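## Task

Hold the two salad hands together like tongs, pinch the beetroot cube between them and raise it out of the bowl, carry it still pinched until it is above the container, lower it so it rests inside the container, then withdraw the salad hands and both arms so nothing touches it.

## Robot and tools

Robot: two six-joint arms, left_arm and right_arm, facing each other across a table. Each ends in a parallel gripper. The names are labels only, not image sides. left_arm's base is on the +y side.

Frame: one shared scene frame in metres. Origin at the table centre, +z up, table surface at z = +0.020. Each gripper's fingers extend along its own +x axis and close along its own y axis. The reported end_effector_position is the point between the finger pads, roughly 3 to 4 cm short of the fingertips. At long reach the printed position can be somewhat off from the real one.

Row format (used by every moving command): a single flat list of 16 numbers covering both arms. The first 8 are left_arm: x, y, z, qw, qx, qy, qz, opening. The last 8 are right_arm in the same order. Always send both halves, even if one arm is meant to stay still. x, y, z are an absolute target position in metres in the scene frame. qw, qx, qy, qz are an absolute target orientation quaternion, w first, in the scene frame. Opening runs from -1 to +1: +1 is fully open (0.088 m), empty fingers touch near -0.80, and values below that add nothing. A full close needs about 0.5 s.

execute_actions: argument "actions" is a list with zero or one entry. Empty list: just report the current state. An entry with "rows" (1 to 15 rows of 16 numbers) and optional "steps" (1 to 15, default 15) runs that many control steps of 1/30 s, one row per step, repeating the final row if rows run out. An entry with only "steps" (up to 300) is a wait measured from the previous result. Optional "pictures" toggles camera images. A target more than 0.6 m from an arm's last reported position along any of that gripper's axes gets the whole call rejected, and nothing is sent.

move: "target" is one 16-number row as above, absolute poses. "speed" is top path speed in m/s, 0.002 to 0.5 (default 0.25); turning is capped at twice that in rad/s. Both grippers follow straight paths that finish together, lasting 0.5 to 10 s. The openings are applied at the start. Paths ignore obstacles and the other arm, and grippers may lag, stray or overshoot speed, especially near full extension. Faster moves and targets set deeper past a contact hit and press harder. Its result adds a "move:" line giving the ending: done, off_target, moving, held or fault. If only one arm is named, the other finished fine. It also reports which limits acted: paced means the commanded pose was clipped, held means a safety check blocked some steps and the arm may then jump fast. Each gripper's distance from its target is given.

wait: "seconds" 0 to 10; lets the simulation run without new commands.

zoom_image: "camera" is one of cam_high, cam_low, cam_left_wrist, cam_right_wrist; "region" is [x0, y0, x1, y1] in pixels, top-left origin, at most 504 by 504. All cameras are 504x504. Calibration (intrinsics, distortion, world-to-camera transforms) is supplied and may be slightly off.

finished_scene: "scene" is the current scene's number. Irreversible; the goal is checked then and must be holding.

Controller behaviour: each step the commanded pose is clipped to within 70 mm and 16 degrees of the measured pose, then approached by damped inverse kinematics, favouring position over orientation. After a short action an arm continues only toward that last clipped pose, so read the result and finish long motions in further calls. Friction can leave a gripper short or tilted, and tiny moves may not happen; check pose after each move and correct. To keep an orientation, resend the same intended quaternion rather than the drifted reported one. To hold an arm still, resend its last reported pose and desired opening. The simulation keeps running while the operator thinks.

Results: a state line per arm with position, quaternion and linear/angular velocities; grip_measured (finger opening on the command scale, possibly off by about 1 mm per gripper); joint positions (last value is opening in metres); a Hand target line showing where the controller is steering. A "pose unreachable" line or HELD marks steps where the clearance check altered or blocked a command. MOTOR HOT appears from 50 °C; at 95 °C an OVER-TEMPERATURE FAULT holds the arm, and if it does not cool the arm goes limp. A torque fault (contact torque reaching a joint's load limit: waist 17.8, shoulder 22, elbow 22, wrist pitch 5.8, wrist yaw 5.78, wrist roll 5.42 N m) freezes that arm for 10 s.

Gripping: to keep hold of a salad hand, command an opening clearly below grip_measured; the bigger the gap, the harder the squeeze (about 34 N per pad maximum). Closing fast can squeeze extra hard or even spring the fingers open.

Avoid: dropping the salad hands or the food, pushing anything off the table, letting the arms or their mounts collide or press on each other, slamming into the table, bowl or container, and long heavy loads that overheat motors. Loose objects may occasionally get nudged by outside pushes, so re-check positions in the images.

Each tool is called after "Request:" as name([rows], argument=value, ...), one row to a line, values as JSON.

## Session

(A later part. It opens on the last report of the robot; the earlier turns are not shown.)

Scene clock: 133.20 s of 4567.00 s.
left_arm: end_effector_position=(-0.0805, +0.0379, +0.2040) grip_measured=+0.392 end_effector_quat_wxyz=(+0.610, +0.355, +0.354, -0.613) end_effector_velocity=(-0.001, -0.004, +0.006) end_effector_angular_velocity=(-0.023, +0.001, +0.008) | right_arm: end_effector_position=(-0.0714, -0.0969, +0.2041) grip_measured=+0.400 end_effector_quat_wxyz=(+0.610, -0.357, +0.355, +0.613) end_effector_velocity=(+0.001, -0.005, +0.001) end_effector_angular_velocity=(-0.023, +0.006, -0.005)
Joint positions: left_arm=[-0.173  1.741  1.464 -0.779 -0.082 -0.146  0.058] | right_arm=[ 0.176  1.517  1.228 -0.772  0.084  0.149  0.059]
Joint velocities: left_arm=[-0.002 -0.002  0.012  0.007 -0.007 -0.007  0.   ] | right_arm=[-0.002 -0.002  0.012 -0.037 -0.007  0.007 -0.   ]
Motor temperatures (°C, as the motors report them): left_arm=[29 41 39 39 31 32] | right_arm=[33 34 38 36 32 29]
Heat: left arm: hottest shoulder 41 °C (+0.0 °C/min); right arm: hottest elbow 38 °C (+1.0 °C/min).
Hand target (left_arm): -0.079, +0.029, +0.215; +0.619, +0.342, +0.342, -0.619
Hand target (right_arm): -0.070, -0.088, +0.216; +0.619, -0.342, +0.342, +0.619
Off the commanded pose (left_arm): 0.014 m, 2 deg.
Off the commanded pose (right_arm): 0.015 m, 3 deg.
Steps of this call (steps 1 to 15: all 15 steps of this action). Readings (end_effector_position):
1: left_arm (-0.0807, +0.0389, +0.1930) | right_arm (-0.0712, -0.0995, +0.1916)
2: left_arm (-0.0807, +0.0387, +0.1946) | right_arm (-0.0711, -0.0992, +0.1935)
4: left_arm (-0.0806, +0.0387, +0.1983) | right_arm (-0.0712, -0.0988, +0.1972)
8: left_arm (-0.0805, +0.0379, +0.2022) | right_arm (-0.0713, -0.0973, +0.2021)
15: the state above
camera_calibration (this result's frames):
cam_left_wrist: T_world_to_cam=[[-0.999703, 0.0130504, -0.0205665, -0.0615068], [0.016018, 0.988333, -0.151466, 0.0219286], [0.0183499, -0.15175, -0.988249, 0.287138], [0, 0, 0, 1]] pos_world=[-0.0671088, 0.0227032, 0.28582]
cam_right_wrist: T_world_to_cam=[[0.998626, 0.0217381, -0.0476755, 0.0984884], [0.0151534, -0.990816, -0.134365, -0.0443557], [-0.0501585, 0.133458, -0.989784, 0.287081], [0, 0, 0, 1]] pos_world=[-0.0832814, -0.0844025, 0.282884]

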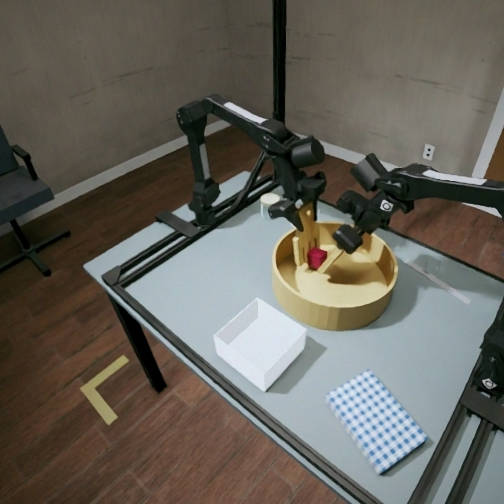

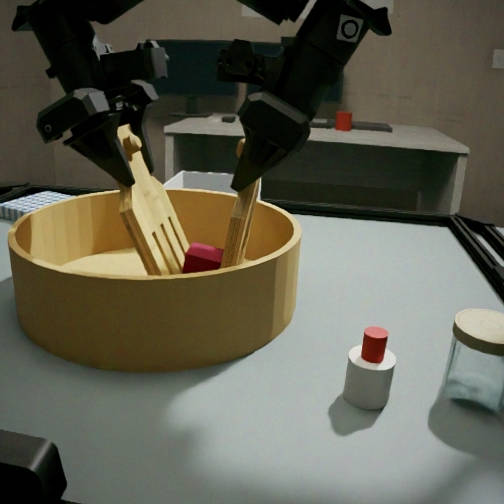

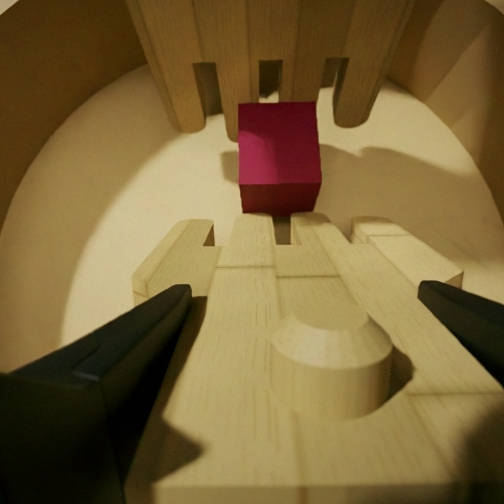

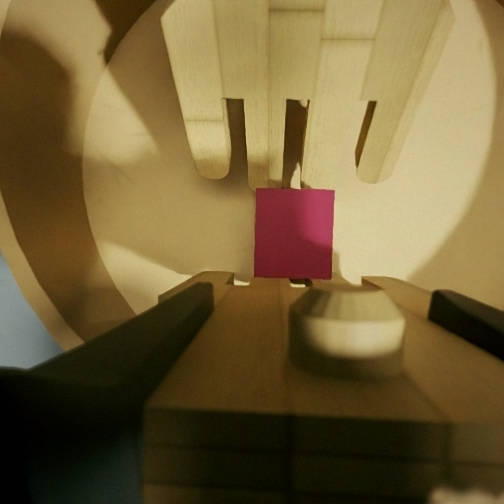

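Request:
execute_actions([
  {"rows":[[-0.079,0.029,0.23,0.619,0.342,0.342,-0.619,-1,-0.07,-0.088,0.231,0.619,-0.342,0.342,0.619,-1]],"steps":12},
], pictures=false)

Request:
execute_actions([
  {"rows":[[-0.079,0.029,0.245,0.619,0.342,0.342,-0.619,-1,-0.07,-0.088,0.246,0.619,-0.342,0.342,0.619,-1]],"steps":12},
], pictures=false)

Request:
execute_actions([
  {"rows":[[-0.079,0.028,0.26,0.619,0.342,0.342,-0.619,-1,-0.07,-0.087,0.261,0.619,-0.342,0.342,0.619,-1]],"steps":12},
], pictures=false)

Request:
execute_actions([
  {"rows":[[-0.079,0.028,0.275,0.619,0.342,0.342,-0.619,-1,-0.07,-0.087,0.276,0.619,-0.342,0.342,0.619,-1]],"steps":12},
], pictures=false)

Request:
execute_actions([
  {"rows":[[-0.079,0.027,0.29,0.619,0.342,0.342,-0.619,-1,-0.07,-0.086,0.291,0.619,-0.342,0.342,0.619,-1]],"steps":12},
])

Scene clock: 134.37 s of 4567.00 s.
left_arm: end_effector_position=(-0.0806, +0.0368, +0.2179) grip_measured=+0.391 end_effector_quat_wxyz=(+0.610, +0.356, +0.354, -0.613) end_effector_velocity=(+0.003, +0.002, +0.007) end_effector_angular_velocity=(+0.004, -0.016, +0.015) | right_arm: end_effector_position=(-0.0714, -0.0955, +0.2188) grip_measured=+0.400 end_effector_quat_wxyz=(+0.610, -0.356, +0.354, +0.613) end_effector_velocity=(-0.000, +0.001, +0.008) end_effector_angular_velocity=(+0.006, +0.004, +0.008)
Joint positions: left_arm=[-0.172  1.745  1.524 -0.836 -0.082 -0.145  0.058] | right_arm=[ 0.176  1.52   1.289 -0.828  0.085  0.148  0.059]
Joint velocities: left_arm=[-0.002 -0.002  0.027 -0.037 -0.022 -0.007 -0.   ] | right_arm=[-0.002 -0.002  0.027 -0.022 -0.007 -0.007 -0.   ]
Motor temperatures (°C, as the motors report them): left_arm=[29 41 39 40 31 32] | right_arm=[33 34 38 36 32 29]
Heat: left arm: hottest shoulder 41 °C (+0.0 °C/min); right arm: hottest elbow 38 °C (+1.0 °C/min).
Hand target (left_arm): -0.079, +0.029, +0.230; +0.619, +0.342, +0.342, -0.619
Hand target (right_arm): -0.070, -0.088, +0.231; +0.619, -0.342, +0.342, +0.619
Off the commanded pose (left_arm): 0.014 m, 2 deg.
Off the commanded pose (right_arm): 0.014 m, 2 deg.
Steps of this call (steps 1 to 23: nothing new was sent; steps 24 to 35: all 12 steps of this action). Readings (end_effector_position):
24: left_arm (-0.0805, +0.0371, +0.2066) | right_arm (-0.0713, -0.0961, +0.2068)
25: left_arm (-0.0805, +0.0369, +0.2084) | right_arm (-0.0713, -0.0961, +0.2088)
27: left_arm (-0.0805, +0.0370, +0.2123) | right_arm (-0.0713, -0.0963, +0.2127)
31: left_arm (-0.0806, +0.0367, +0.2165) | right_arm (-0.0714, -0.0955, +0.2174)
35: the state above

Scene clock: 134.77 s of 4567.00 s.
left_arm: end_effector_position=(-0.0805, +0.0364, +0.2333) grip_measured=+0.391 end_effector_quat_wxyz=(+0.610, +0.355, +0.354, -0.614) end_effector_velocity=(+0.003, +0.001, +0.009) end_effector_angular_velocity=(-0.001, -0.023, +0.002) | right_arm: end_effector_position=(-0.0712, -0.0951, +0.2342) grip_measured=+0.401 end_effector_quat_wxyz=(+0.610, -0.356, +0.354, +0.613) end_effector_velocity=(+0.002, -0.004, +0.007) end_effector_angular_velocity=(-0.018, -0.000, +0.003)
Joint positions: left_arm=[-0.172  1.748  1.589 -0.896 -0.082 -0.145  0.058] | right_arm=[ 0.175  1.523  1.352 -0.887  0.085  0.148  0.059]
Joint velocities: left_arm=[-0.002 -0.002  0.032 -0.037 -0.022  0.007  0.   ] | right_arm=[-0.007 -0.002  0.032 -0.051 -0.007 -0.007 -0.   ]
Motor temperatures (°C, as the motors report them): left_arm=[29 41 40 40 31 32] | right_arm=[33 34 38 36 32 29]
Heat: left arm: hottest shoulder 41 °C (+0.0 °C/min); right arm: hottest elbow 38 °C (+1.0 °C/min).
Hand target (left_arm): -0.079, +0.029, +0.245; +0.619, +0.342, +0.342, -0.619
Hand target (right_arm): -0.070, -0.088, +0.246; +0.619, -0.342, +0.342, +0.619
Off the commanded pose (left_arm): 0.014 m, 2 deg.
Off the commanded pose (right_arm): 0.014 m, 2 deg.
Steps of this call (steps 1 to 12: all 12 steps of this action). Readings (end_effector_position):
1: left_arm (-0.0805, +0.0364, +0.2201) | right_arm (-0.0713, -0.0952, +0.2209)
2: left_arm (-0.0805, +0.0361, +0.2224) | right_arm (-0.0713, -0.0952, +0.2232)
4: left_arm (-0.0805, +0.0364, +0.2269) | right_arm (-0.0712, -0.0955, +0.2276)
8: left_arm (-0.0805, +0.0363, +0.2316) | right_arm (-0.0714, -0.0951, +0.2326)
12: the state above

Scene clock: 135.17 s of 4567.00 s.
left_arm: end_effector_position=(-0.0805, +0.0359, +0.2495) grip_measured=+0.391 end_effector_quat_wxyz=(+0.611, +0.355, +0.353, -0.614) end_effector_velocity=(-0.000, -0.001, +0.012) end_effector_angular_velocity=(-0.018, +0.008, +0.020) | right_arm: end_effector_position=(-0.0711, -0.0946, +0.2508) grip_measured=+0.400 end_effector_quat_wxyz=(+0.611, -0.354, +0.353, +0.614) end_effector_velocity=(-0.002, -0.003, +0.006) end_effector_angular_velocity=(-0.011, +0.021, +0.002)
Joint positions: left_arm=[-0.172  1.756  1.662 -0.96  -0.083 -0.145  0.058] | right_arm=[ 0.175  1.528  1.422 -0.948  0.085  0.148  0.059]
Joint velocities: left_arm=[-0.002 -0.002  0.037 -0.022 -0.007 -0.022 -0.   ] | right_arm=[-0.002 -0.002  0.027 -0.037 -0.022  0.007 -0.   ]
Motor temperatures (°C, as the motors report them): left_arm=[29 41 40 40 31 32] | right_arm=[33 34 38 37 32 29]
Heat: left arm: hottest shoulder 41 °C (+0.0 °C/min); right arm: hottest elbow 38 °C (+1.0 °C/min).
Hand target (left_arm): -0.079, +0.028, +0.260; +0.619, +0.342, +0.342, -0.619
Hand target (right_arm): -0.070, -0.087, +0.261; +0.619, -0.342, +0.342, +0.619
Off the commanded pose (left_arm): 0.013 m, 2 deg.
Off the commanded pose (right_arm): 0.013 m, 2 deg.
Steps of this call (steps 1 to 12: all 12 steps of this action). Readings (end_effector_position):
1: left_arm (-0.0805, +0.0361, +0.2355) | right_arm (-0.0712, -0.0948, +0.2365)
2: left_arm (-0.0805, +0.0358, +0.2376) | right_arm (-0.0712, -0.0948, +0.2387)
4: left_arm (-0.0805, +0.0361, +0.2423) | right_arm (-0.0712, -0.0950, +0.2434)
8: left_arm (-0.0805, +0.0360, +0.2478) | right_arm (-0.0711, -0.0945, +0.2492)
12: the state above

Scene clock: 135.57 s of 4567.00 s.
left_arm: end_effector_position=(-0.0804, +0.0354, +0.2650) grip_measured=+0.391 end_effector_quat_wxyz=(+0.611, +0.354, +0.353, -0.614) end_effector_velocity=(+0.002, -0.002, +0.004) end_effector_angular_velocity=(-0.001, -0.016, +0.015) | right_arm: end_effector_position=(-0.0711, -0.0941, +0.2665) grip_measured=+0.401 end_effector_quat_wxyz=(+0.611, -0.354, +0.352, +0.614) end_effector_velocity=(-0.001, +0.004, +0.004) end_effector_angular_velocity=(+0.006, +0.004, +0.008)
Joint positions: left_arm=[-0.171  1.768  1.738 -1.023 -0.083 -0.145  0.058] | right_arm=[ 0.174  1.538  1.494 -1.007  0.085  0.148  0.059]
Joint velocities: left_arm=[-0.002  0.012  0.032 -0.022 -0.022 -0.007 -0.   ] | right_arm=[-0.002  0.012  0.027 -0.007 -0.007 -0.007 -0.   ]
Motor temperatures (°C, as the motors report them): left_arm=[29 41 40 40 31 32] | right_arm=[33 34 38 37 32 29]
Heat: left arm: hottest shoulder 41 °C (+0.0 °C/min); right arm: hottest elbow 38 °C (+1.0 °C/min).
Hand target (left_arm): -0.079, +0.028, +0.275; +0.619, +0.342, +0.342, -0.619
Hand target (right_arm): -0.070, -0.087, +0.276; +0.619, -0.342, +0.342, +0.619
Off the commanded pose (left_arm): 0.012 m, 2 deg.
Off the commanded pose (right_arm): 0.012 m, 2 deg.
Steps of this call (steps 1 to 12: all 12 steps of this action). Readings (end_effector_position):
1: left_arm (-0.0805, +0.0356, +0.2516) | right_arm (-0.0712, -0.0943, +0.2528)
2: left_arm (-0.0804, +0.0352, +0.2535) | right_arm (-0.0712, -0.0943, +0.2547)
4: left_arm (-0.0804, +0.0355, +0.2581) | right_arm (-0.0711, -0.0944, +0.2593)
8: left_arm (-0.0804, +0.0357, +0.2639) | right_arm (-0.0710, -0.0942, +0.2654)
12: the state above

Scene clock: 135.97 s of 4567.00 s.
left_arm: end_effector_position=(-0.0806, +0.0345, +0.2807) grip_measured=+0.391 end_effector_quat_wxyz=(+0.611, +0.354, +0.352, -0.614) end_effector_velocity=(-0.000, -0.002, -0.004) end_effector_angular_velocity=(+0.030, -0.008, +0.008) | right_arm: end_effector_position=(-0.0708, -0.0932, +0.2822) grip_measured=+0.401 end_effector_quat_wxyz=(+0.612, -0.353, +0.352, +0.614) end_effector_velocity=(-0.000, -0.000, -0.006) end_effector_angular_velocity=(-0.042, +0.003, -0.005)
Joint positions: left_arm=[-0.171  1.787  1.825 -1.09  -0.083 -0.144  0.058] | right_arm=[ 0.173  1.554  1.573 -1.069  0.085  0.148  0.059]
Joint velocities: left_arm=[-0.002  0.032  0.037 -0.037 -0.007 -0.007 -0.   ] | right_arm=[-0.002  0.027  0.022 -0.037 -0.007  0.007 -0.   ]
Motor temperatures (°C, as the motors report them): left_arm=[29 41 40 40 31 32] | right_arm=[33 34 38 37 32 29]
Heat: left arm: hottest shoulder 41 °C (+0.0 °C/min); right arm: hottest elbow 38 °C (+1.0 °C/min).
Hand target (left_arm): -0.079, +0.027, +0.290; +0.619, +0.342, +0.342, -0.619
Hand target (right_arm): -0.070, -0.086, +0.291; +0.619, -0.342, +0.342, +0.619
Off the commanded pose (left_arm): 0.012 m, 2 deg.
Off the commanded pose (right_arm): 0.011 m, 2 deg.
Steps of this call (steps 1 to 12: all 12 steps of this action). Readings (end_effector_position):
1: left_arm (-0.0805, +0.0350, +0.2670) | right_arm (-0.0711, -0.0937, +0.2684)
2: left_arm (-0.0805, +0.0346, +0.2688) | right_arm (-0.0710, -0.0935, +0.2704)
4: left_arm (-0.0805, +0.0347, +0.2731) | right_arm (-0.0710, -0.0935, +0.2747)
8: left_arm (-0.0805, +0.0351, +0.2797) | right_arm (-0.0709, -0.0935, +0.2813)
12: the state above
camera_calibration (this result's frames):
cam_left_wrist: T_world_to_cam=[[-0.999697, 0.0129449, -0.0209311, -0.0598041], [0.0160544, 0.98763, -0.155977, 0.0381329], [0.0186531, -0.156266, -0.987539, 0.362449], [0, 0, 0, 1]] pos_world=[-0.067159, 0.0197516, 0.362629]
cam_right_wrist: T_world_to_cam=[[0.998659, 0.0200899, -0.0477212, 0.101396], [0.0130353, -0.989523, -0.143785, -0.0275887], [-0.0501099, 0.14297, -0.988458, 0.364448], [0, 0, 0, 1]] pos_world=[-0.0826378, -0.0814419, 0.361113]

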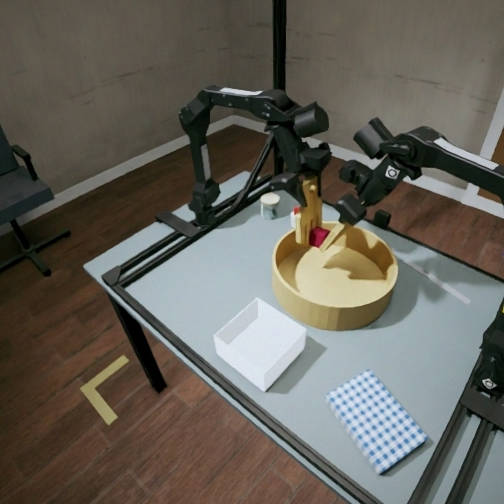

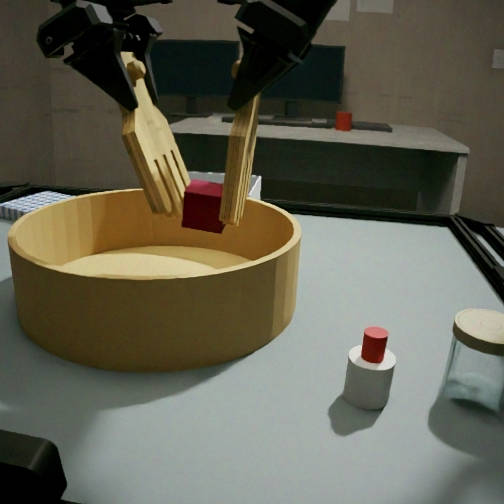

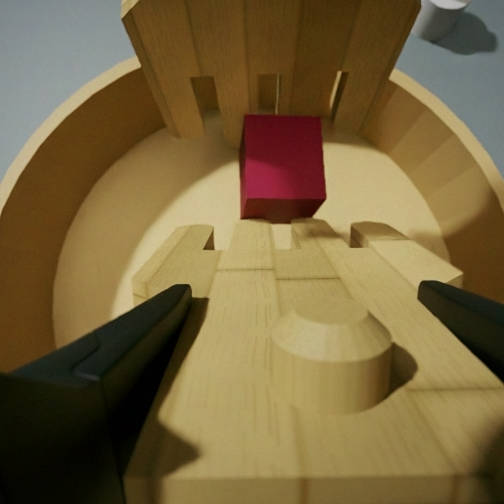

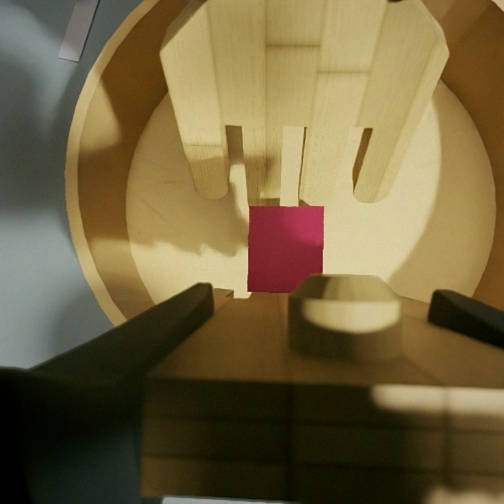

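Request:
execute_actions([
  {"rows":[[-0.059,0.029,0.297,0.619,0.342,0.342,-0.619,-1,-0.05,-0.084,0.296,0.619,-0.342,0.342,0.619,-1]],"steps":10},
], pictures=false)

Request:
execute_actions([
  {"rows":[[-0.034,0.032,0.297,0.619,0.342,0.342,-0.619,-1,-0.025,-0.081,0.296,0.619,-0.342,0.342,0.619,-1]],"steps":10},
], pictures=false)

Request:
execute_actions([
  {"rows":[[-0.009,0.035,0.297,0.619,0.342,0.342,-0.619,-1,0,-0.078,0.296,0.619,-0.342,0.342,0.619,-1]],"steps":10},
], pictures=false)

Request:
execute_actions([
  {"rows":[[0.016,0.038,0.297,0.619,0.342,0.342,-0.619,-1,0.025,-0.074,0.296,0.619,-0.342,0.342,0.619,-1]],"steps":10},
], pictures=false)

Request:
execute_actions([
  {"rows":[[0.041,0.041,0.297,0.619,0.342,0.342,-0.619,-1,0.05,-0.071,0.296,0.619,-0.342,0.342,0.619,-1]],"steps":10},
])

Scene clock: 137.40 s of 4567.00 s.
left_arm: end_effector_position=(-0.0605, +0.0332, +0.2837) grip_measured=+0.391 end_effector_quat_wxyz=(+0.613, +0.357, +0.354, -0.610) end_effector_velocity=(-0.004, +0.003, +0.003) end_effector_angular_velocity=(+0.010, +0.007, -0.032) | right_arm: end_effector_position=(-0.0506, -0.0907, +0.2862) grip_measured=+0.401 end_effector_quat_wxyz=(+0.614, -0.355, +0.352, +0.610) end_effector_velocity=(-0.001, +0.002, +0.002) end_effector_angular_velocity=(-0.001, +0.014, +0.038)
Joint positions: left_arm=[-0.118  1.791  1.845 -1.111 -0.063 -0.101  0.058] | right_arm=[ 0.108  1.559  1.595 -1.086  0.061  0.093  0.059]
Joint velocities: left_arm=[-0.002 -0.002  0.012 -0.022  0.022  0.022  0.   ] | right_arm=[-0.012  0.007  0.017 -0.007 -0.037 -0.037  0.   ]
Motor temperatures (°C, as the motors report them): left_arm=[29 41 40 40 31 32] | right_arm=[33 34 38 37 32 29]
Heat: left arm: hottest shoulder 41 °C (+0.0 °C/min); right arm: hottest elbow 38 °C (+0.0 °C/min).
Hand target (left_arm): -0.059, +0.029, +0.297; +0.619, +0.342, +0.342, -0.619
Hand target (right_arm): -0.050, -0.084, +0.296; +0.619, -0.342, +0.342, +0.619
Off the commanded pose (left_arm): 0.014 m, 3 deg.
Off the commanded pose (right_arm): 0.012 m, 2 deg.
Steps of this call (steps 1 to 33: nothing new was sent; steps 34 to 43: all 10 steps of this action). Readings (end_effector_position):
34: left_arm (-0.0801, +0.0338, +0.2815) | right_arm (-0.0700, -0.0923, +0.2834)
35: left_arm (-0.0773, +0.0338, +0.2817) | right_arm (-0.0670, -0.0920, +0.2838)
37: left_arm (-0.0687, +0.0336, +0.2823) | right_arm (-0.0586, -0.0914, +0.2848)
41: left_arm (-0.0604, +0.0332, +0.2835) | right_arm (-0.0507, -0.0910, +0.2860)
43: the state above

Scene clock: 137.73 s of 4567.00 s.
left_arm: end_effector_position=(-0.0359, +0.0331, +0.2862) grip_measured=+0.391 end_effector_quat_wxyz=(+0.613, +0.355, +0.354, -0.610) end_effector_velocity=(-0.002, +0.004, +0.002) end_effector_angular_velocity=(+0.003, +0.015, -0.015) | right_arm: end_effector_position=(-0.0256, -0.0887, +0.2876) grip_measured=+0.400 end_effector_quat_wxyz=(+0.615, -0.354, +0.353, +0.610) end_effector_velocity=(-0.001, +0.002, +0.003) end_effector_angular_velocity=(+0.001, +0.019, +0.053)
Joint positions: left_arm=[-0.047  1.783  1.845 -1.114 -0.028 -0.042  0.058] | right_arm=[ 0.023  1.56   1.601 -1.087  0.019  0.022  0.059]
Joint velocities: left_arm=[ 0.002 -0.012 -0.007 -0.007  0.022  0.007  0.   ] | right_arm=[-0.017  0.007  0.017 -0.007 -0.051 -0.051 -0.   ]
Motor temperatures (°C, as the motors report them): left_arm=[29 41 40 40 31 32] | right_arm=[33 34 38 37 32 29]
Heat: left arm: hottest shoulder 41 °C (+0.0 °C/min); right arm: hottest elbow 38 °C (+0.0 °C/min).
Hand target (left_arm): -0.034, +0.032, +0.297; +0.619, +0.342, +0.342, -0.619
Hand target (right_arm): -0.025, -0.081, +0.296; +0.619, -0.342, +0.342, +0.619
Off the commanded pose (left_arm): 0.011 m, 2 deg.
Off the commanded pose (right_arm): 0.011 m, 2 deg.
Steps of this call (steps 1 to 10: all 10 steps of this action). Readings (end_effector_position):
1: left_arm (-0.0602, +0.0333, +0.2840) | right_arm (-0.0501, -0.0907, +0.2861)
2: left_arm (-0.0573, +0.0332, +0.2843) | right_arm (-0.0467, -0.0904, +0.2862)
4: left_arm (-0.0467, +0.0331, +0.2848) | right_arm (-0.0363, -0.0898, +0.2865)
8: left_arm (-0.0359, +0.0329, +0.2859) | right_arm (-0.0259, -0.0889, +0.2875)
10: the state above

Scene clock: 138.07 s of 4567.00 s.
left_arm: end_effector_position=(-0.0105, +0.0360, +0.2865) grip_measured=+0.391 end_effector_quat_wxyz=(+0.613, +0.355, +0.355, -0.610) end_effector_velocity=(-0.007, +0.004, -0.002) end_effector_angular_velocity=(+0.011, +0.028, -0.027) | right_arm: end_effector_position=(-0.0004, -0.0853, +0.2881) grip_measured=+0.400 end_effector_quat_wxyz=(+0.616, -0.353, +0.353, +0.610) end_effector_velocity=(-0.003, +0.003, +0.001) end_effector_angular_velocity=(+0.000, +0.026, +0.045)
Joint positions: left_arm=[ 0.026  1.77   1.831 -1.112  0.01   0.02   0.058] | right_arm=[-0.062  1.574  1.616 -1.087 -0.023 -0.049  0.059]
Joint velocities: left_arm=[-0.002 -0.007 -0.012 -0.007  0.037  0.007 -0.   ] | right_arm=[-0.012  0.012  0.017 -0.007 -0.051 -0.037 -0.   ]
Motor temperatures (°C, as the motors report them): left_arm=[29 41 40 41 31 32] | right_arm=[33 34 38 37 32 29]
Heat: left arm: hottest shoulder 41 °C (+0.0 °C/min); right arm: hottest elbow 38 °C (+0.0 °C/min).
Hand target (left_arm): -0.009, +0.035, +0.297; +0.619, +0.342, +0.342, -0.619
Hand target (right_arm): +0.000, -0.078, +0.296; +0.619, -0.342, +0.342, +0.619
Off the commanded pose (left_arm): 0.011 m, 2 deg.
Off the commanded pose (right_arm): 0.011 m, 2 deg.
Steps of this call (steps 1 to 10: all 10 steps of this action). Readings (end_effector_position):
1: left_arm (-0.0356, +0.0335, +0.2861) | right_arm (-0.0251, -0.0883, +0.2877)
2: left_arm (-0.0325, +0.0340, +0.2862) | right_arm (-0.0217, -0.0878, +0.2876)
4: left_arm (-0.0217, +0.0350, +0.2863) | right_arm (-0.0112, -0.0867, +0.2878)
8: left_arm (-0.0105, +0.0359, +0.2866) | right_arm (-0.0006, -0.0857, +0.2881)
10: the state above

Scene clock: 138.40 s of 4567.00 s.
left_arm: end_effector_position=(+0.0149, +0.0388, +0.2862) grip_measured=+0.391 end_effector_quat_wxyz=(+0.613, +0.354, +0.355, -0.610) end_effector_velocity=(-0.009, -0.000, +0.001) end_effector_angular_velocity=(-0.012, +0.018, -0.072) | right_arm: end_effector_position=(+0.0250, -0.0815, +0.2878) grip_measured=+0.400 end_effector_quat_wxyz=(+0.616, -0.352, +0.353, +0.609) end_effector_velocity=(-0.005, +0.000, -0.002) end_effector_angular_velocity=(-0.024, +0.035, +0.065)
Joint positions: left_arm=[ 0.1    1.765  1.823 -1.111  0.047  0.083  0.058] | right_arm=[-0.144  1.599  1.641 -1.09  -0.064 -0.119  0.059]
Joint velocities: left_arm=[-0.002 -0.007 -0.007  0.007  0.051  0.051 -0.   ] | right_arm=[-0.012  0.022  0.027 -0.037 -0.066 -0.051 -0.   ]
Motor temperatures (°C, as the motors report them): left_arm=[29 41 40 41 31 32] | right_arm=[33 34 38 37 32 29]
Heat: left arm: hottest shoulder 41 °C (+0.0 °C/min); right arm: hottest elbow 38 °C (+0.0 °C/min).
Hand target (left_arm): +0.016, +0.038, +0.297; +0.619, +0.342, +0.342, -0.619
Hand target (right_arm): +0.025, -0.074, +0.296; +0.619, -0.342, +0.342, +0.619
Off the commanded pose (left_arm): 0.011 m, 2 deg.
Off the commanded pose (right_arm): 0.011 m, 2 deg.
Steps of this call (steps 1 to 10: all 10 steps of this action). Readings (end_effector_position):
1: left_arm (-0.0102, +0.0363, +0.2865) | right_arm (+0.0001, -0.0850, +0.2880)
2: left_arm (-0.0071, +0.0369, +0.2864) | right_arm (+0.0034, -0.0843, +0.2881)
4: left_arm (+0.0036, +0.0379, +0.2863) | right_arm (+0.0140, -0.0831, +0.2879)
8: left_arm (+0.0148, +0.0388, +0.2863) | right_arm (+0.0248, -0.0818, +0.2878)
10: the state above

Scene clock: 138.73 s of 4567.00 s.
left_arm: end_effector_position=(+0.0402, +0.0423, +0.2864) grip_measured=+0.391 end_effector_quat_wxyz=(+0.614, +0.353, +0.356, -0.610) end_effector_velocity=(-0.010, +0.007, -0.001) end_effector_angular_velocity=(+0.024, +0.031, -0.059) | right_arm: end_effector_position=(+0.0501, -0.0780, +0.2880) grip_measured=+0.400 end_effector_quat_wxyz=(+0.617, -0.351, +0.353, +0.609) end_effector_velocity=(-0.008, +0.005, -0.000) end_effector_angular_velocity=(-0.005, +0.026, +0.087)
Joint positions: left_arm=[ 0.174  1.765  1.823 -1.114  0.084  0.145  0.058] | right_arm=[-0.223  1.631  1.675 -1.096 -0.103 -0.185  0.059]
Joint velocities: left_arm=[-0.002 -0.007 -0.002 -0.037  0.051  0.037 -0.   ] | right_arm=[-0.002  0.027  0.032 -0.022 -0.066 -0.066 -0.   ]
Motor temperatures (°C, as the motors report them): left_arm=[29 41 40 41 31 32] | right_arm=[33 34 38 37 32 29]
Heat: left arm: hottest shoulder 41 °C (+0.0 °C/min); right arm: hottest elbow 38 °C (+0.0 °C/min).
Hand target (left_arm): +0.041, +0.041, +0.297; +0.619, +0.342, +0.342, -0.619
Hand target (right_arm): +0.050, -0.071, +0.296; +0.619, -0.342, +0.342, +0.619
Off the commanded pose (left_arm): 0.011 m, 2 deg.
Off the commanded pose (right_arm): 0.011 m, 2 deg.
Steps of this call (steps 1 to 10: all 10 steps of this action). Readings (end_effector_position):
1: left_arm (+0.0152, +0.0389, +0.2864) | right_arm (+0.0255, -0.0812, +0.2877)
2: left_arm (+0.0182, +0.0394, +0.2864) | right_arm (+0.0287, -0.0807, +0.2878)
4: left_arm (+0.0290, +0.0405, +0.2864) | right_arm (+0.0392, -0.0796, +0.2882)
8: left_arm (+0.0401, +0.0421, +0.2864) | right_arm (+0.0499, -0.0784, +0.2883)
10: the state above
camera_calibration (this result's frames):
cam_left_wrist: T_world_to_cam=[[-0.999794, 0.00172518, -0.0202262, 0.0612604], [0.00479772, 0.988236, -0.152863, 0.0289668], [0.0197245, -0.152929, -0.98804, 0.367001], [0, 0, 0, 1]] pos_world=[0.0538699, 0.0273934, 0.368279]
cam_right_wrist: T_world_to_cam=[[0.999001, 0.00554319, -0.0443414, -0.0214631], [-0.000952019, -0.989411, -0.145137, -0.0120996], [-0.0446764, 0.145034, -0.988418, 0.373959], [0, 0, 0, 1]] pos_world=[0.0381372, -0.0660893, 0.36692]

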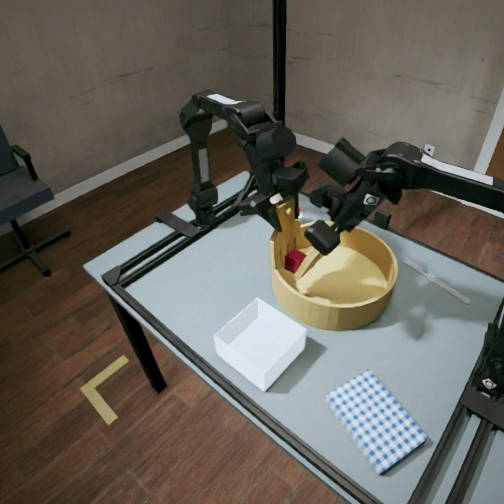

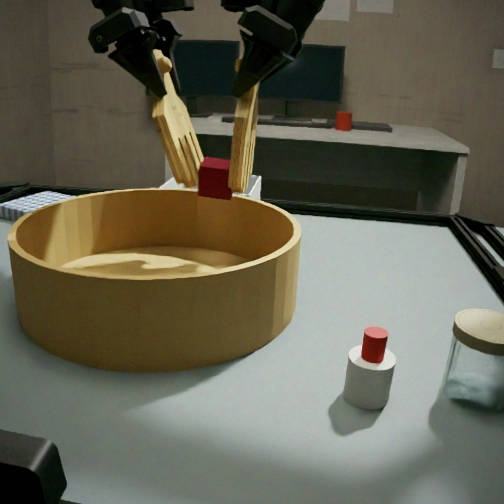

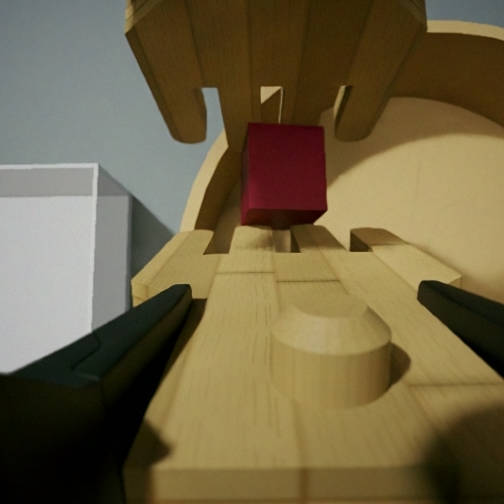

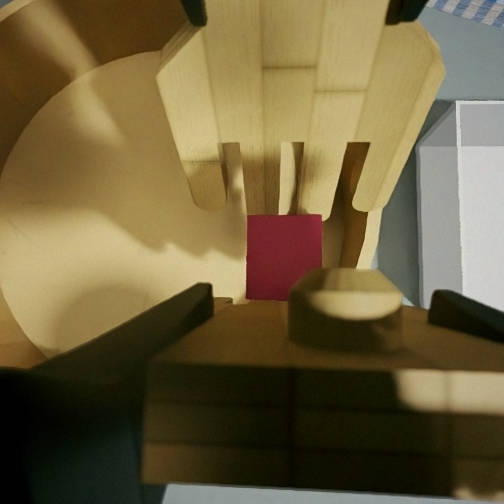

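Holding. Continue.

Request:
execute_actions([
  {"rows":[[0.068,0.044,0.297,0.619,0.342,0.342,-0.619,-1,0.077,-0.067,0.296,0.619,-0.342,0.342,0.619,-1]],"steps":10},
], pictures=false)

Request:
execute_actions([
  {"rows":[[0.095,0.047,0.297,0.619,0.342,0.342,-0.619,-1,0.104,-0.063,0.296,0.619,-0.342,0.342,0.619,-1]],"steps":10},
], pictures=false)

Request:
execute_actions([
  {"rows":[[0.122,0.05,0.297,0.619,0.342,0.342,-0.619,-1,0.131,-0.059,0.296,0.619,-0.342,0.342,0.619,-1]],"steps":10},
], pictures=false)

Request:
execute_actions([
  {"rows":[[0.149,0.053,0.297,0.619,0.342,0.342,-0.619,-1,0.158,-0.055,0.296,0.619,-0.342,0.342,0.619,-1]],"steps":10},
], pictures=false)

Request:
execute_actions([
  {"rows":[[0.176,0.056,0.297,0.619,0.342,0.342,-0.619,-1,0.185,-0.051,0.296,0.619,-0.342,0.342,0.619,-1]],"steps":10},
], pictures=false)

Request:
execute_actions([
  {"rows":[[0.203,0.059,0.295,0.619,0.342,0.342,-0.619,-1,0.212,-0.047,0.294,0.619,-0.342,0.342,0.619,-1]],"steps":10},
], pictures=false)

Request:
execute_actions([
  {"rows":[[0.228,0.062,0.29,0.619,0.342,0.342,-0.619,-1,0.237,-0.043,0.289,0.619,-0.342,0.342,0.619,-1]],"steps":12},
])

Scene clock: 140.23 s of 4567.00 s.
left_arm: end_effector_position=(+0.0670, +0.0478, +0.2867) grip_measured=+0.391 end_effector_quat_wxyz=(+0.615, +0.351, +0.355, -0.611) end_effector_velocity=(-0.007, -0.000, +0.004) end_effector_angular_velocity=(-0.014, +0.024, -0.054) | right_arm: end_effector_position=(+0.0771, -0.0726, +0.2890) grip_measured=+0.400 end_effector_quat_wxyz=(+0.618, -0.349, +0.352, +0.610) end_effector_velocity=(-0.011, +0.001, -0.002) end_effector_angular_velocity=(-0.023, +0.048, +0.067)
Joint positions: left_arm=[ 0.254  1.765  1.824 -1.117  0.125  0.213  0.058] | right_arm=[-0.302  1.676  1.727 -1.105 -0.145 -0.252  0.059]
Joint velocities: left_arm=[ 0.002 -0.002  0.007 -0.007  0.051  0.037 -0.   ] | right_arm=[ 0.002  0.027  0.037 -0.051 -0.066 -0.037 -0.   ]
Motor temperatures (°C, as the motors report them): left_arm=[29 42 40 41 31 32] | right_arm=[33 34 39 37 32 29]
Heat: left arm: hottest shoulder 42 °C (+1.0 °C/min); right arm: hottest elbow 39 °C (+1.0 °C/min).
Hand target (left_arm): +0.068, +0.044, +0.297; +0.619, +0.342, +0.342, -0.619
Hand target (right_arm): +0.077, -0.067, +0.296; +0.619, -0.342, +0.342, +0.619
Off the commanded pose (left_arm): 0.011 m, 2 deg.
Off the commanded pose (right_arm): 0.009 m, 2 deg.
Steps of this call (steps 1 to 35: nothing new was sent; steps 36 to 45: all 10 steps of this action). Readings (end_effector_position):
36: left_arm (+0.0409, +0.0424, +0.2865) | right_arm (+0.0511, -0.0767, +0.2886)
37: left_arm (+0.0446, +0.0432, +0.2865) | right_arm (+0.0549, -0.0762, +0.2889)
39: left_arm (+0.0560, +0.0451, +0.2866) | right_arm (+0.0661, -0.0747, +0.2890)
43: left_arm (+0.0671, +0.0476, +0.2866) | right_arm (+0.0770, -0.0729, +0.2891)
45: the state above

Scene clock: 140.57 s of 4567.00 s.
left_arm: end_effector_position=(+0.0941, +0.0524, +0.2896) grip_measured=+0.391 end_effector_quat_wxyz=(+0.617, +0.349, +0.353, -0.611) end_effector_velocity=(-0.007, -0.005, -0.001) end_effector_angular_velocity=(+0.002, +0.022, -0.072) | right_arm: end_effector_position=(+0.1038, -0.0688, +0.2895) grip_measured=+0.400 end_effector_quat_wxyz=(+0.618, -0.348, +0.352, +0.611) end_effector_velocity=(-0.007, +0.002, -0.002) end_effector_angular_velocity=(-0.027, +0.046, +0.069)
Joint positions: left_arm=[ 0.332  1.779  1.851 -1.133  0.162  0.279  0.058] | right_arm=[-0.375  1.728  1.789 -1.125 -0.182 -0.316  0.059]
Joint velocities: left_arm=[-0.002  0.027  0.032 -0.022  0.051  0.051 -0.   ] | right_arm=[-0.007  0.042  0.056 -0.066 -0.066 -0.051 -0.   ]
Motor temperatures (°C, as the motors report them): left_arm=[29 42 40 41 31 32] | right_arm=[33 34 39 37 32 29]
Heat: left arm: hottest shoulder 42 °C (+1.0 °C/min); right arm: hottest elbow 39 °C (+1.0 °C/min).
Hand target (left_arm): +0.095, +0.047, +0.297; +0.619, +0.342, +0.342, -0.619
Hand target (right_arm): +0.104, -0.063, +0.296; +0.619, -0.342, +0.342, +0.619
Off the commanded pose (left_arm): 0.009 m, 2 deg.
Off the commanded pose (right_arm): 0.009 m, 2 deg.
Steps of this call (steps 1 to 10: all 10 steps of this action). Readings (end_effector_position):
1: left_arm (+0.0672, +0.0480, +0.2875) | right_arm (+0.0774, -0.0722, +0.2890)
2: left_arm (+0.0705, +0.0490, +0.2880) | right_arm (+0.0807, -0.0716, +0.2896)
4: left_arm (+0.0817, +0.0512, +0.2888) | right_arm (+0.0918, -0.0701, +0.2902)
8: left_arm (+0.0940, +0.0526, +0.2899) | right_arm (+0.1036, -0.0692, +0.2897)
10: the state above

Scene clock: 140.90 s of 4567.00 s.
left_arm: end_effector_position=(+0.1215, +0.0554, +0.2891) grip_measured=+0.391 end_effector_quat_wxyz=(+0.617, +0.349, +0.354, -0.610) end_effector_velocity=(-0.005, -0.004, +0.003) end_effector_angular_velocity=(-0.002, +0.022, -0.066) | right_arm: end_effector_position=(+0.1312, -0.0651, +0.2889) grip_measured=+0.400 end_effector_quat_wxyz=(+0.619, -0.348, +0.353, +0.610) end_effector_velocity=(-0.006, +0.002, -0.001) end_effector_angular_velocity=(-0.032, +0.039, +0.066)
Joint positions: left_arm=[ 0.408  1.813  1.893 -1.155  0.198  0.345  0.058] | right_arm=[-0.444  1.791  1.865 -1.152 -0.214 -0.375  0.059]
Joint velocities: left_arm=[ 0.002  0.027  0.046 -0.037  0.051  0.051  0.   ] | right_arm=[-0.002  0.046  0.071 -0.081 -0.051 -0.051 -0.   ]
Motor temperatures (°C, as the motors report them): left_arm=[29 42 40 41 31 32] | right_arm=[33 34 39 37 32 29]
Heat: left arm: hottest shoulder 42 °C (+1.0 °C/min); right arm: hottest elbow 39 °C (+1.0 °C/min).
Hand target (left_arm): +0.122, +0.050, +0.297; +0.619, +0.342, +0.341, -0.619
Hand target (right_arm): +0.131, -0.059, +0.296; +0.619, -0.342, +0.342, +0.619
Off the commanded pose (left_arm): 0.010 m, 2 deg.
Off the commanded pose (right_arm): 0.009 m, 2 deg.
Steps of this call (steps 1 to 10: all 10 steps of this action). Readings (end_effector_position):
1: left_arm (+0.0944, +0.0523, +0.2896) | right_arm (+0.1042, -0.0683, +0.2893)
2: left_arm (+0.0978, +0.0529, +0.2899) | right_arm (+0.1076, -0.0677, +0.2897)
4: left_arm (+0.1090, +0.0546, +0.2901) | right_arm (+0.1188, -0.0665, +0.2899)
8: left_arm (+0.1213, +0.0556, +0.2891) | right_arm (+0.1310, -0.0655, +0.2890)
10: the state above

Scene clock: 141.23 s of 4567.00 s.
left_arm: end_effector_position=(+0.1488, +0.0588, +0.2889) grip_measured=+0.391 end_effector_quat_wxyz=(+0.618, +0.348, +0.355, -0.610) end_effector_velocity=(-0.012, -0.001, -0.001) end_effector_angular_velocity=(+0.029, +0.040, -0.075) | right_arm: end_effector_position=(+0.1585, -0.0614, +0.2890) grip_measured=+0.400 end_effector_quat_wxyz=(+0.619, -0.347, +0.354, +0.610) end_effector_velocity=(-0.006, +0.007, -0.003) end_effector_angular_velocity=(-0.021, +0.052, +0.072)
Joint positions: left_arm=[ 0.48   1.855  1.949 -1.183  0.231  0.408  0.058] | right_arm=[-0.507  1.863  1.959 -1.187 -0.243 -0.431  0.059]
Joint velocities: left_arm=[-0.007  0.037  0.061 -0.081  0.051  0.051  0.   ] | right_arm=[-0.002  0.066  0.09  -0.081 -0.066 -0.051  0.   ]
Motor temperatures (°C, as the motors report them): left_arm=[29 42 40 41 31 32] | right_arm=[33 34 39 38 32 29]
Heat: left arm: hottest shoulder 42 °C (+1.0 °C/min); right arm: hottest elbow 39 °C (+1.0 °C/min).
Hand target (left_arm): +0.149, +0.053, +0.297; +0.619, +0.342, +0.342, -0.619
Hand target (right_arm): +0.158, -0.055, +0.296; +0.619, -0.342, +0.342, +0.619
Off the commanded pose (left_arm): 0.010 m, 2 deg.
Off the commanded pose (right_arm): 0.010 m, 2 deg.
Steps of this call (steps 1 to 10: all 10 steps of this action). Readings (end_effector_position):
1: left_arm (+0.1218, +0.0554, +0.2892) | right_arm (+0.1316, -0.0646, +0.2890)
2: left_arm (+0.1252, +0.0560, +0.2898) | right_arm (+0.1349, -0.0640, +0.2896)
4: left_arm (+0.1364, +0.0581, +0.2902) | right_arm (+0.1460, -0.0627, +0.2901)
8: left_arm (+0.1487, +0.0591, +0.2893) | right_arm (+0.1582, -0.0620, +0.2894)
10: the state above

Scene clock: 141.57 s of 4567.00 s.
left_arm: end_effector_position=(+0.1763, +0.0621, +0.2891) grip_measured=+0.391 end_effector_quat_wxyz=(+0.618, +0.348, +0.355, -0.609) end_effector_velocity=(-0.006, -0.003, -0.001) end_effector_angular_velocity=(+0.027, +0.036, -0.051) | right_arm: end_effector_position=(+0.1859, -0.0578, +0.2893) grip_measured=+0.400 end_effector_quat_wxyz=(+0.619, -0.347, +0.354, +0.609) end_effector_velocity=(-0.007, +0.009, +0.001) end_effector_angular_velocity=(-0.005, +0.070, +0.065)
Joint positions: left_arm=[ 0.549  1.908  2.022 -1.218  0.262  0.47   0.058] | right_arm=[-0.565  1.945  2.074 -1.232 -0.27  -0.483  0.059]
Joint velocities: left_arm=[-0.002  0.051  0.081 -0.081  0.037  0.037 -0.   ] | right_arm=[-0.002  0.076  0.12  -0.095 -0.081 -0.037  0.   ]
Motor temperatures (°C, as the motors report them): left_arm=[29 42 40 41 31 32] | right_arm=[33 34 39 38 32 29]
Heat: left arm: hottest shoulder 42 °C (+1.0 °C/min); right arm: hottest elbow 39 °C (+1.0 °C/min).
Hand target (left_arm): +0.176, +0.056, +0.297; +0.619, +0.342, +0.341, -0.619
Hand target (right_arm): +0.185, -0.051, +0.296; +0.619, -0.342, +0.342, +0.619
Off the commanded pose (left_arm): 0.010 m, 2 deg.
Off the commanded pose (right_arm): 0.010 m, 2 deg.
Steps of this call (steps 1 to 10: all 10 steps of this action). Readings (end_effector_position):
1: left_arm (+0.1492, +0.0586, +0.2892) | right_arm (+0.1588, -0.0608, +0.2890)
2: left_arm (+0.1525, +0.0592, +0.2897) | right_arm (+0.1622, -0.0601, +0.2898)
4: left_arm (+0.1638, +0.0613, +0.2902) | right_arm (+0.1733, -0.0589, +0.2906)
8: left_arm (+0.1761, +0.0623, +0.2894) | right_arm (+0.1856, -0.0583, +0.2898)
10: the state above

Scene clock: 141.90 s of 4567.00 s.
left_arm: end_effector_position=(+0.2035, +0.0650, +0.2871) grip_measured=+0.391 end_effector_quat_wxyz=(+0.618, +0.347, +0.355, -0.609) end_effector_velocity=(-0.008, -0.004, -0.003) end_effector_angular_velocity=(+0.028, +0.050, -0.069) | right_arm: end_effector_position=(+0.2131, -0.0536, +0.2880) grip_measured=+0.400 end_effector_quat_wxyz=(+0.620, -0.346, +0.353, +0.610) end_effector_velocity=(-0.005, +0.008, -0.004) end_effector_angular_velocity=(-0.024, +0.063, +0.071)
Joint positions: left_arm=[ 0.613  1.969  2.102 -1.253  0.291  0.528  0.058] | right_arm=[-0.617  2.039  2.206 -1.281 -0.294 -0.53   0.059]
Joint velocities: left_arm=[-0.002  0.061  0.09  -0.095  0.051  0.051  0.   ] | right_arm=[-0.002  0.1    0.154 -0.125 -0.066 -0.051 -0.   ]
Motor temperatures (°C, as the motors report them): left_arm=[29 42 40 41 31 32] | right_arm=[33 34 39 38 32 29]
Heat: left arm: hottest shoulder 42 °C (+1.0 °C/min); right arm: hottest elbow 39 °C (+1.0 °C/min).
Hand target (left_arm): +0.203, +0.059, +0.295; +0.619, +0.342, +0.342, -0.619
Hand target (right_arm): +0.212, -0.047, +0.294; +0.620, -0.342, +0.341, +0.619
Off the commanded pose (left_arm): 0.010 m, 2 deg.
Off the commanded pose (right_arm): 0.009 m, 2 deg.
Steps of this call (steps 1 to 10: all 10 steps of this action). Readings (end_effector_position):
1: left_arm (+0.1767, +0.0618, +0.2890) | right_arm (+0.1864, -0.0570, +0.2892)
2: left_arm (+0.1800, +0.0623, +0.2894) | right_arm (+0.1896, -0.0561, +0.2898)
4: left_arm (+0.1909, +0.0642, +0.2896) | right_arm (+0.2003, -0.0548, +0.2904)
8: left_arm (+0.2033, +0.0654, +0.2878) | right_arm (+0.2126, -0.0541, +0.2886)
10: the state above

Scene clock: 142.30 s of 4567.00 s.
left_arm: end_effector_position=(+0.2289, +0.0682, +0.2821) grip_measured=+0.391 end_effector_quat_wxyz=(+0.617, +0.347, +0.356, -0.609) end_effector_velocity=(+0.001, +0.002, +0.007) end_effector_angular_velocity=(+0.018, -0.030, -0.025) | right_arm: end_effector_position=(+0.2380, -0.0494, +0.2830) grip_measured=+0.400 end_effector_quat_wxyz=(+0.621, -0.345, +0.351, +0.611) end_effector_velocity=(+0.002, -0.001, +0.008) end_effector_angular_velocity=(+0.002, -0.021, +0.013)
Joint positions: left_arm=[ 0.67   2.033  2.177 -1.283  0.316  0.583  0.058] | right_arm=[-0.661  2.133  2.331 -1.32  -0.315 -0.571  0.059]
Joint velocities: left_arm=[-0.002  0.017  0.061 -0.051 -0.022  0.037 -0.   ] | right_arm=[-0.002  0.017  0.061 -0.037  0.007 -0.022 -0.   ]
Motor temperatures (°C, as the motors report them): left_arm=[29 42 41 41 31 32] | right_arm=[33 34 39 38 32 29]
Heat: left arm: hottest shoulder 42 °C (+0.0 °C/min); right arm: hottest elbow 39 °C (+1.0 °C/min).
Hand target (left_arm): +0.228, +0.062, +0.290; +0.619, +0.342, +0.342, -0.619
Hand target (right_arm): +0.237, -0.043, +0.289; +0.622, -0.340, +0.339, +0.619
Off the commanded pose (left_arm): 0.010 m, 2 deg.
Off the commanded pose (right_arm): 0.009 m, 1 deg.
joint sent to its limit (right arm) — the command would take joint 3 (elbow) past its upper limit, so that joint was sent only as far as its limit.
Steps of this call (steps 1 to 12: all 12 steps of this action). Readings (end_effector_position):
1: left_arm (+0.2041, +0.0648, +0.2867) | right_arm (+0.2135, -0.0528, +0.2872)
2: left_arm (+0.2070, +0.0653, +0.2868) | right_arm (+0.2165, -0.0521, +0.2876)
4: left_arm (+0.2169, +0.0674, +0.2863) | right_arm (+0.2261, -0.0507, +0.2873)
8: left_arm (+0.2287, +0.0687, +0.2831) | right_arm (+0.2376, -0.0501, +0.2842)
12: the state above
camera_calibration (this result's frames):
cam_left_wrist: T_world_to_cam=[[-0.999834, -0.00809818, -0.0163171, 0.249368], [-0.00537966, 0.987063, -0.16024, 0.00632808], [0.0174037, -0.160126, -0.986943, 0.363744], [0, 0, 0, 1]] pos_world=[0.24303, 0.0540179, 0.364077]
cam_right_wrist: T_world_to_cam=[[0.998826, 0.000685993, -0.0484328, -0.208608], [-0.00704424, -0.987212, -0.159256, 0.0211312], [-0.0479227, 0.15941, -0.986049, 0.374039], [0, 0, 0, 1]] pos_world=[0.226437, -0.0386214, 0.362083]

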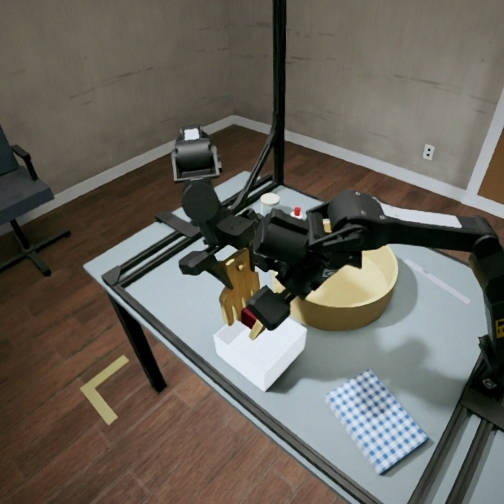

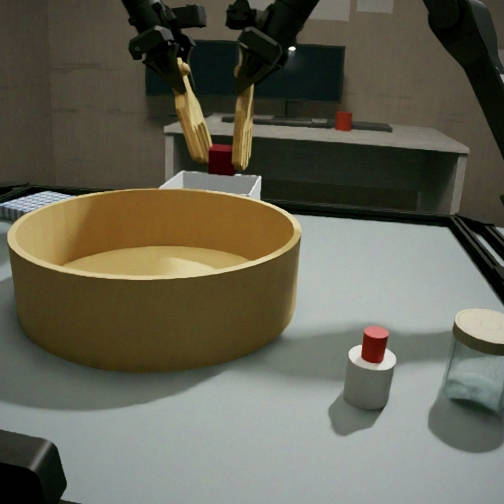

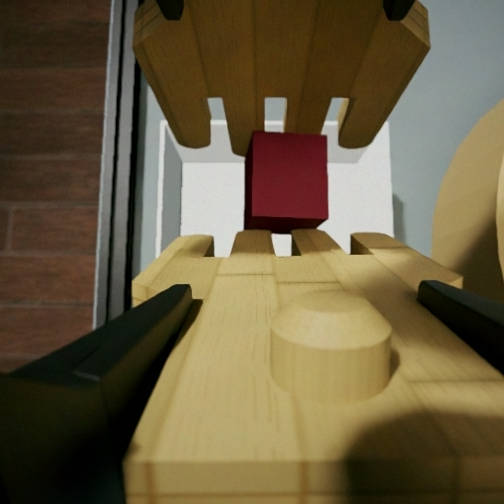

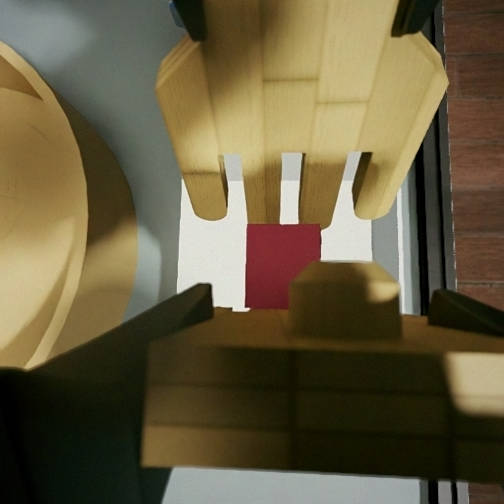

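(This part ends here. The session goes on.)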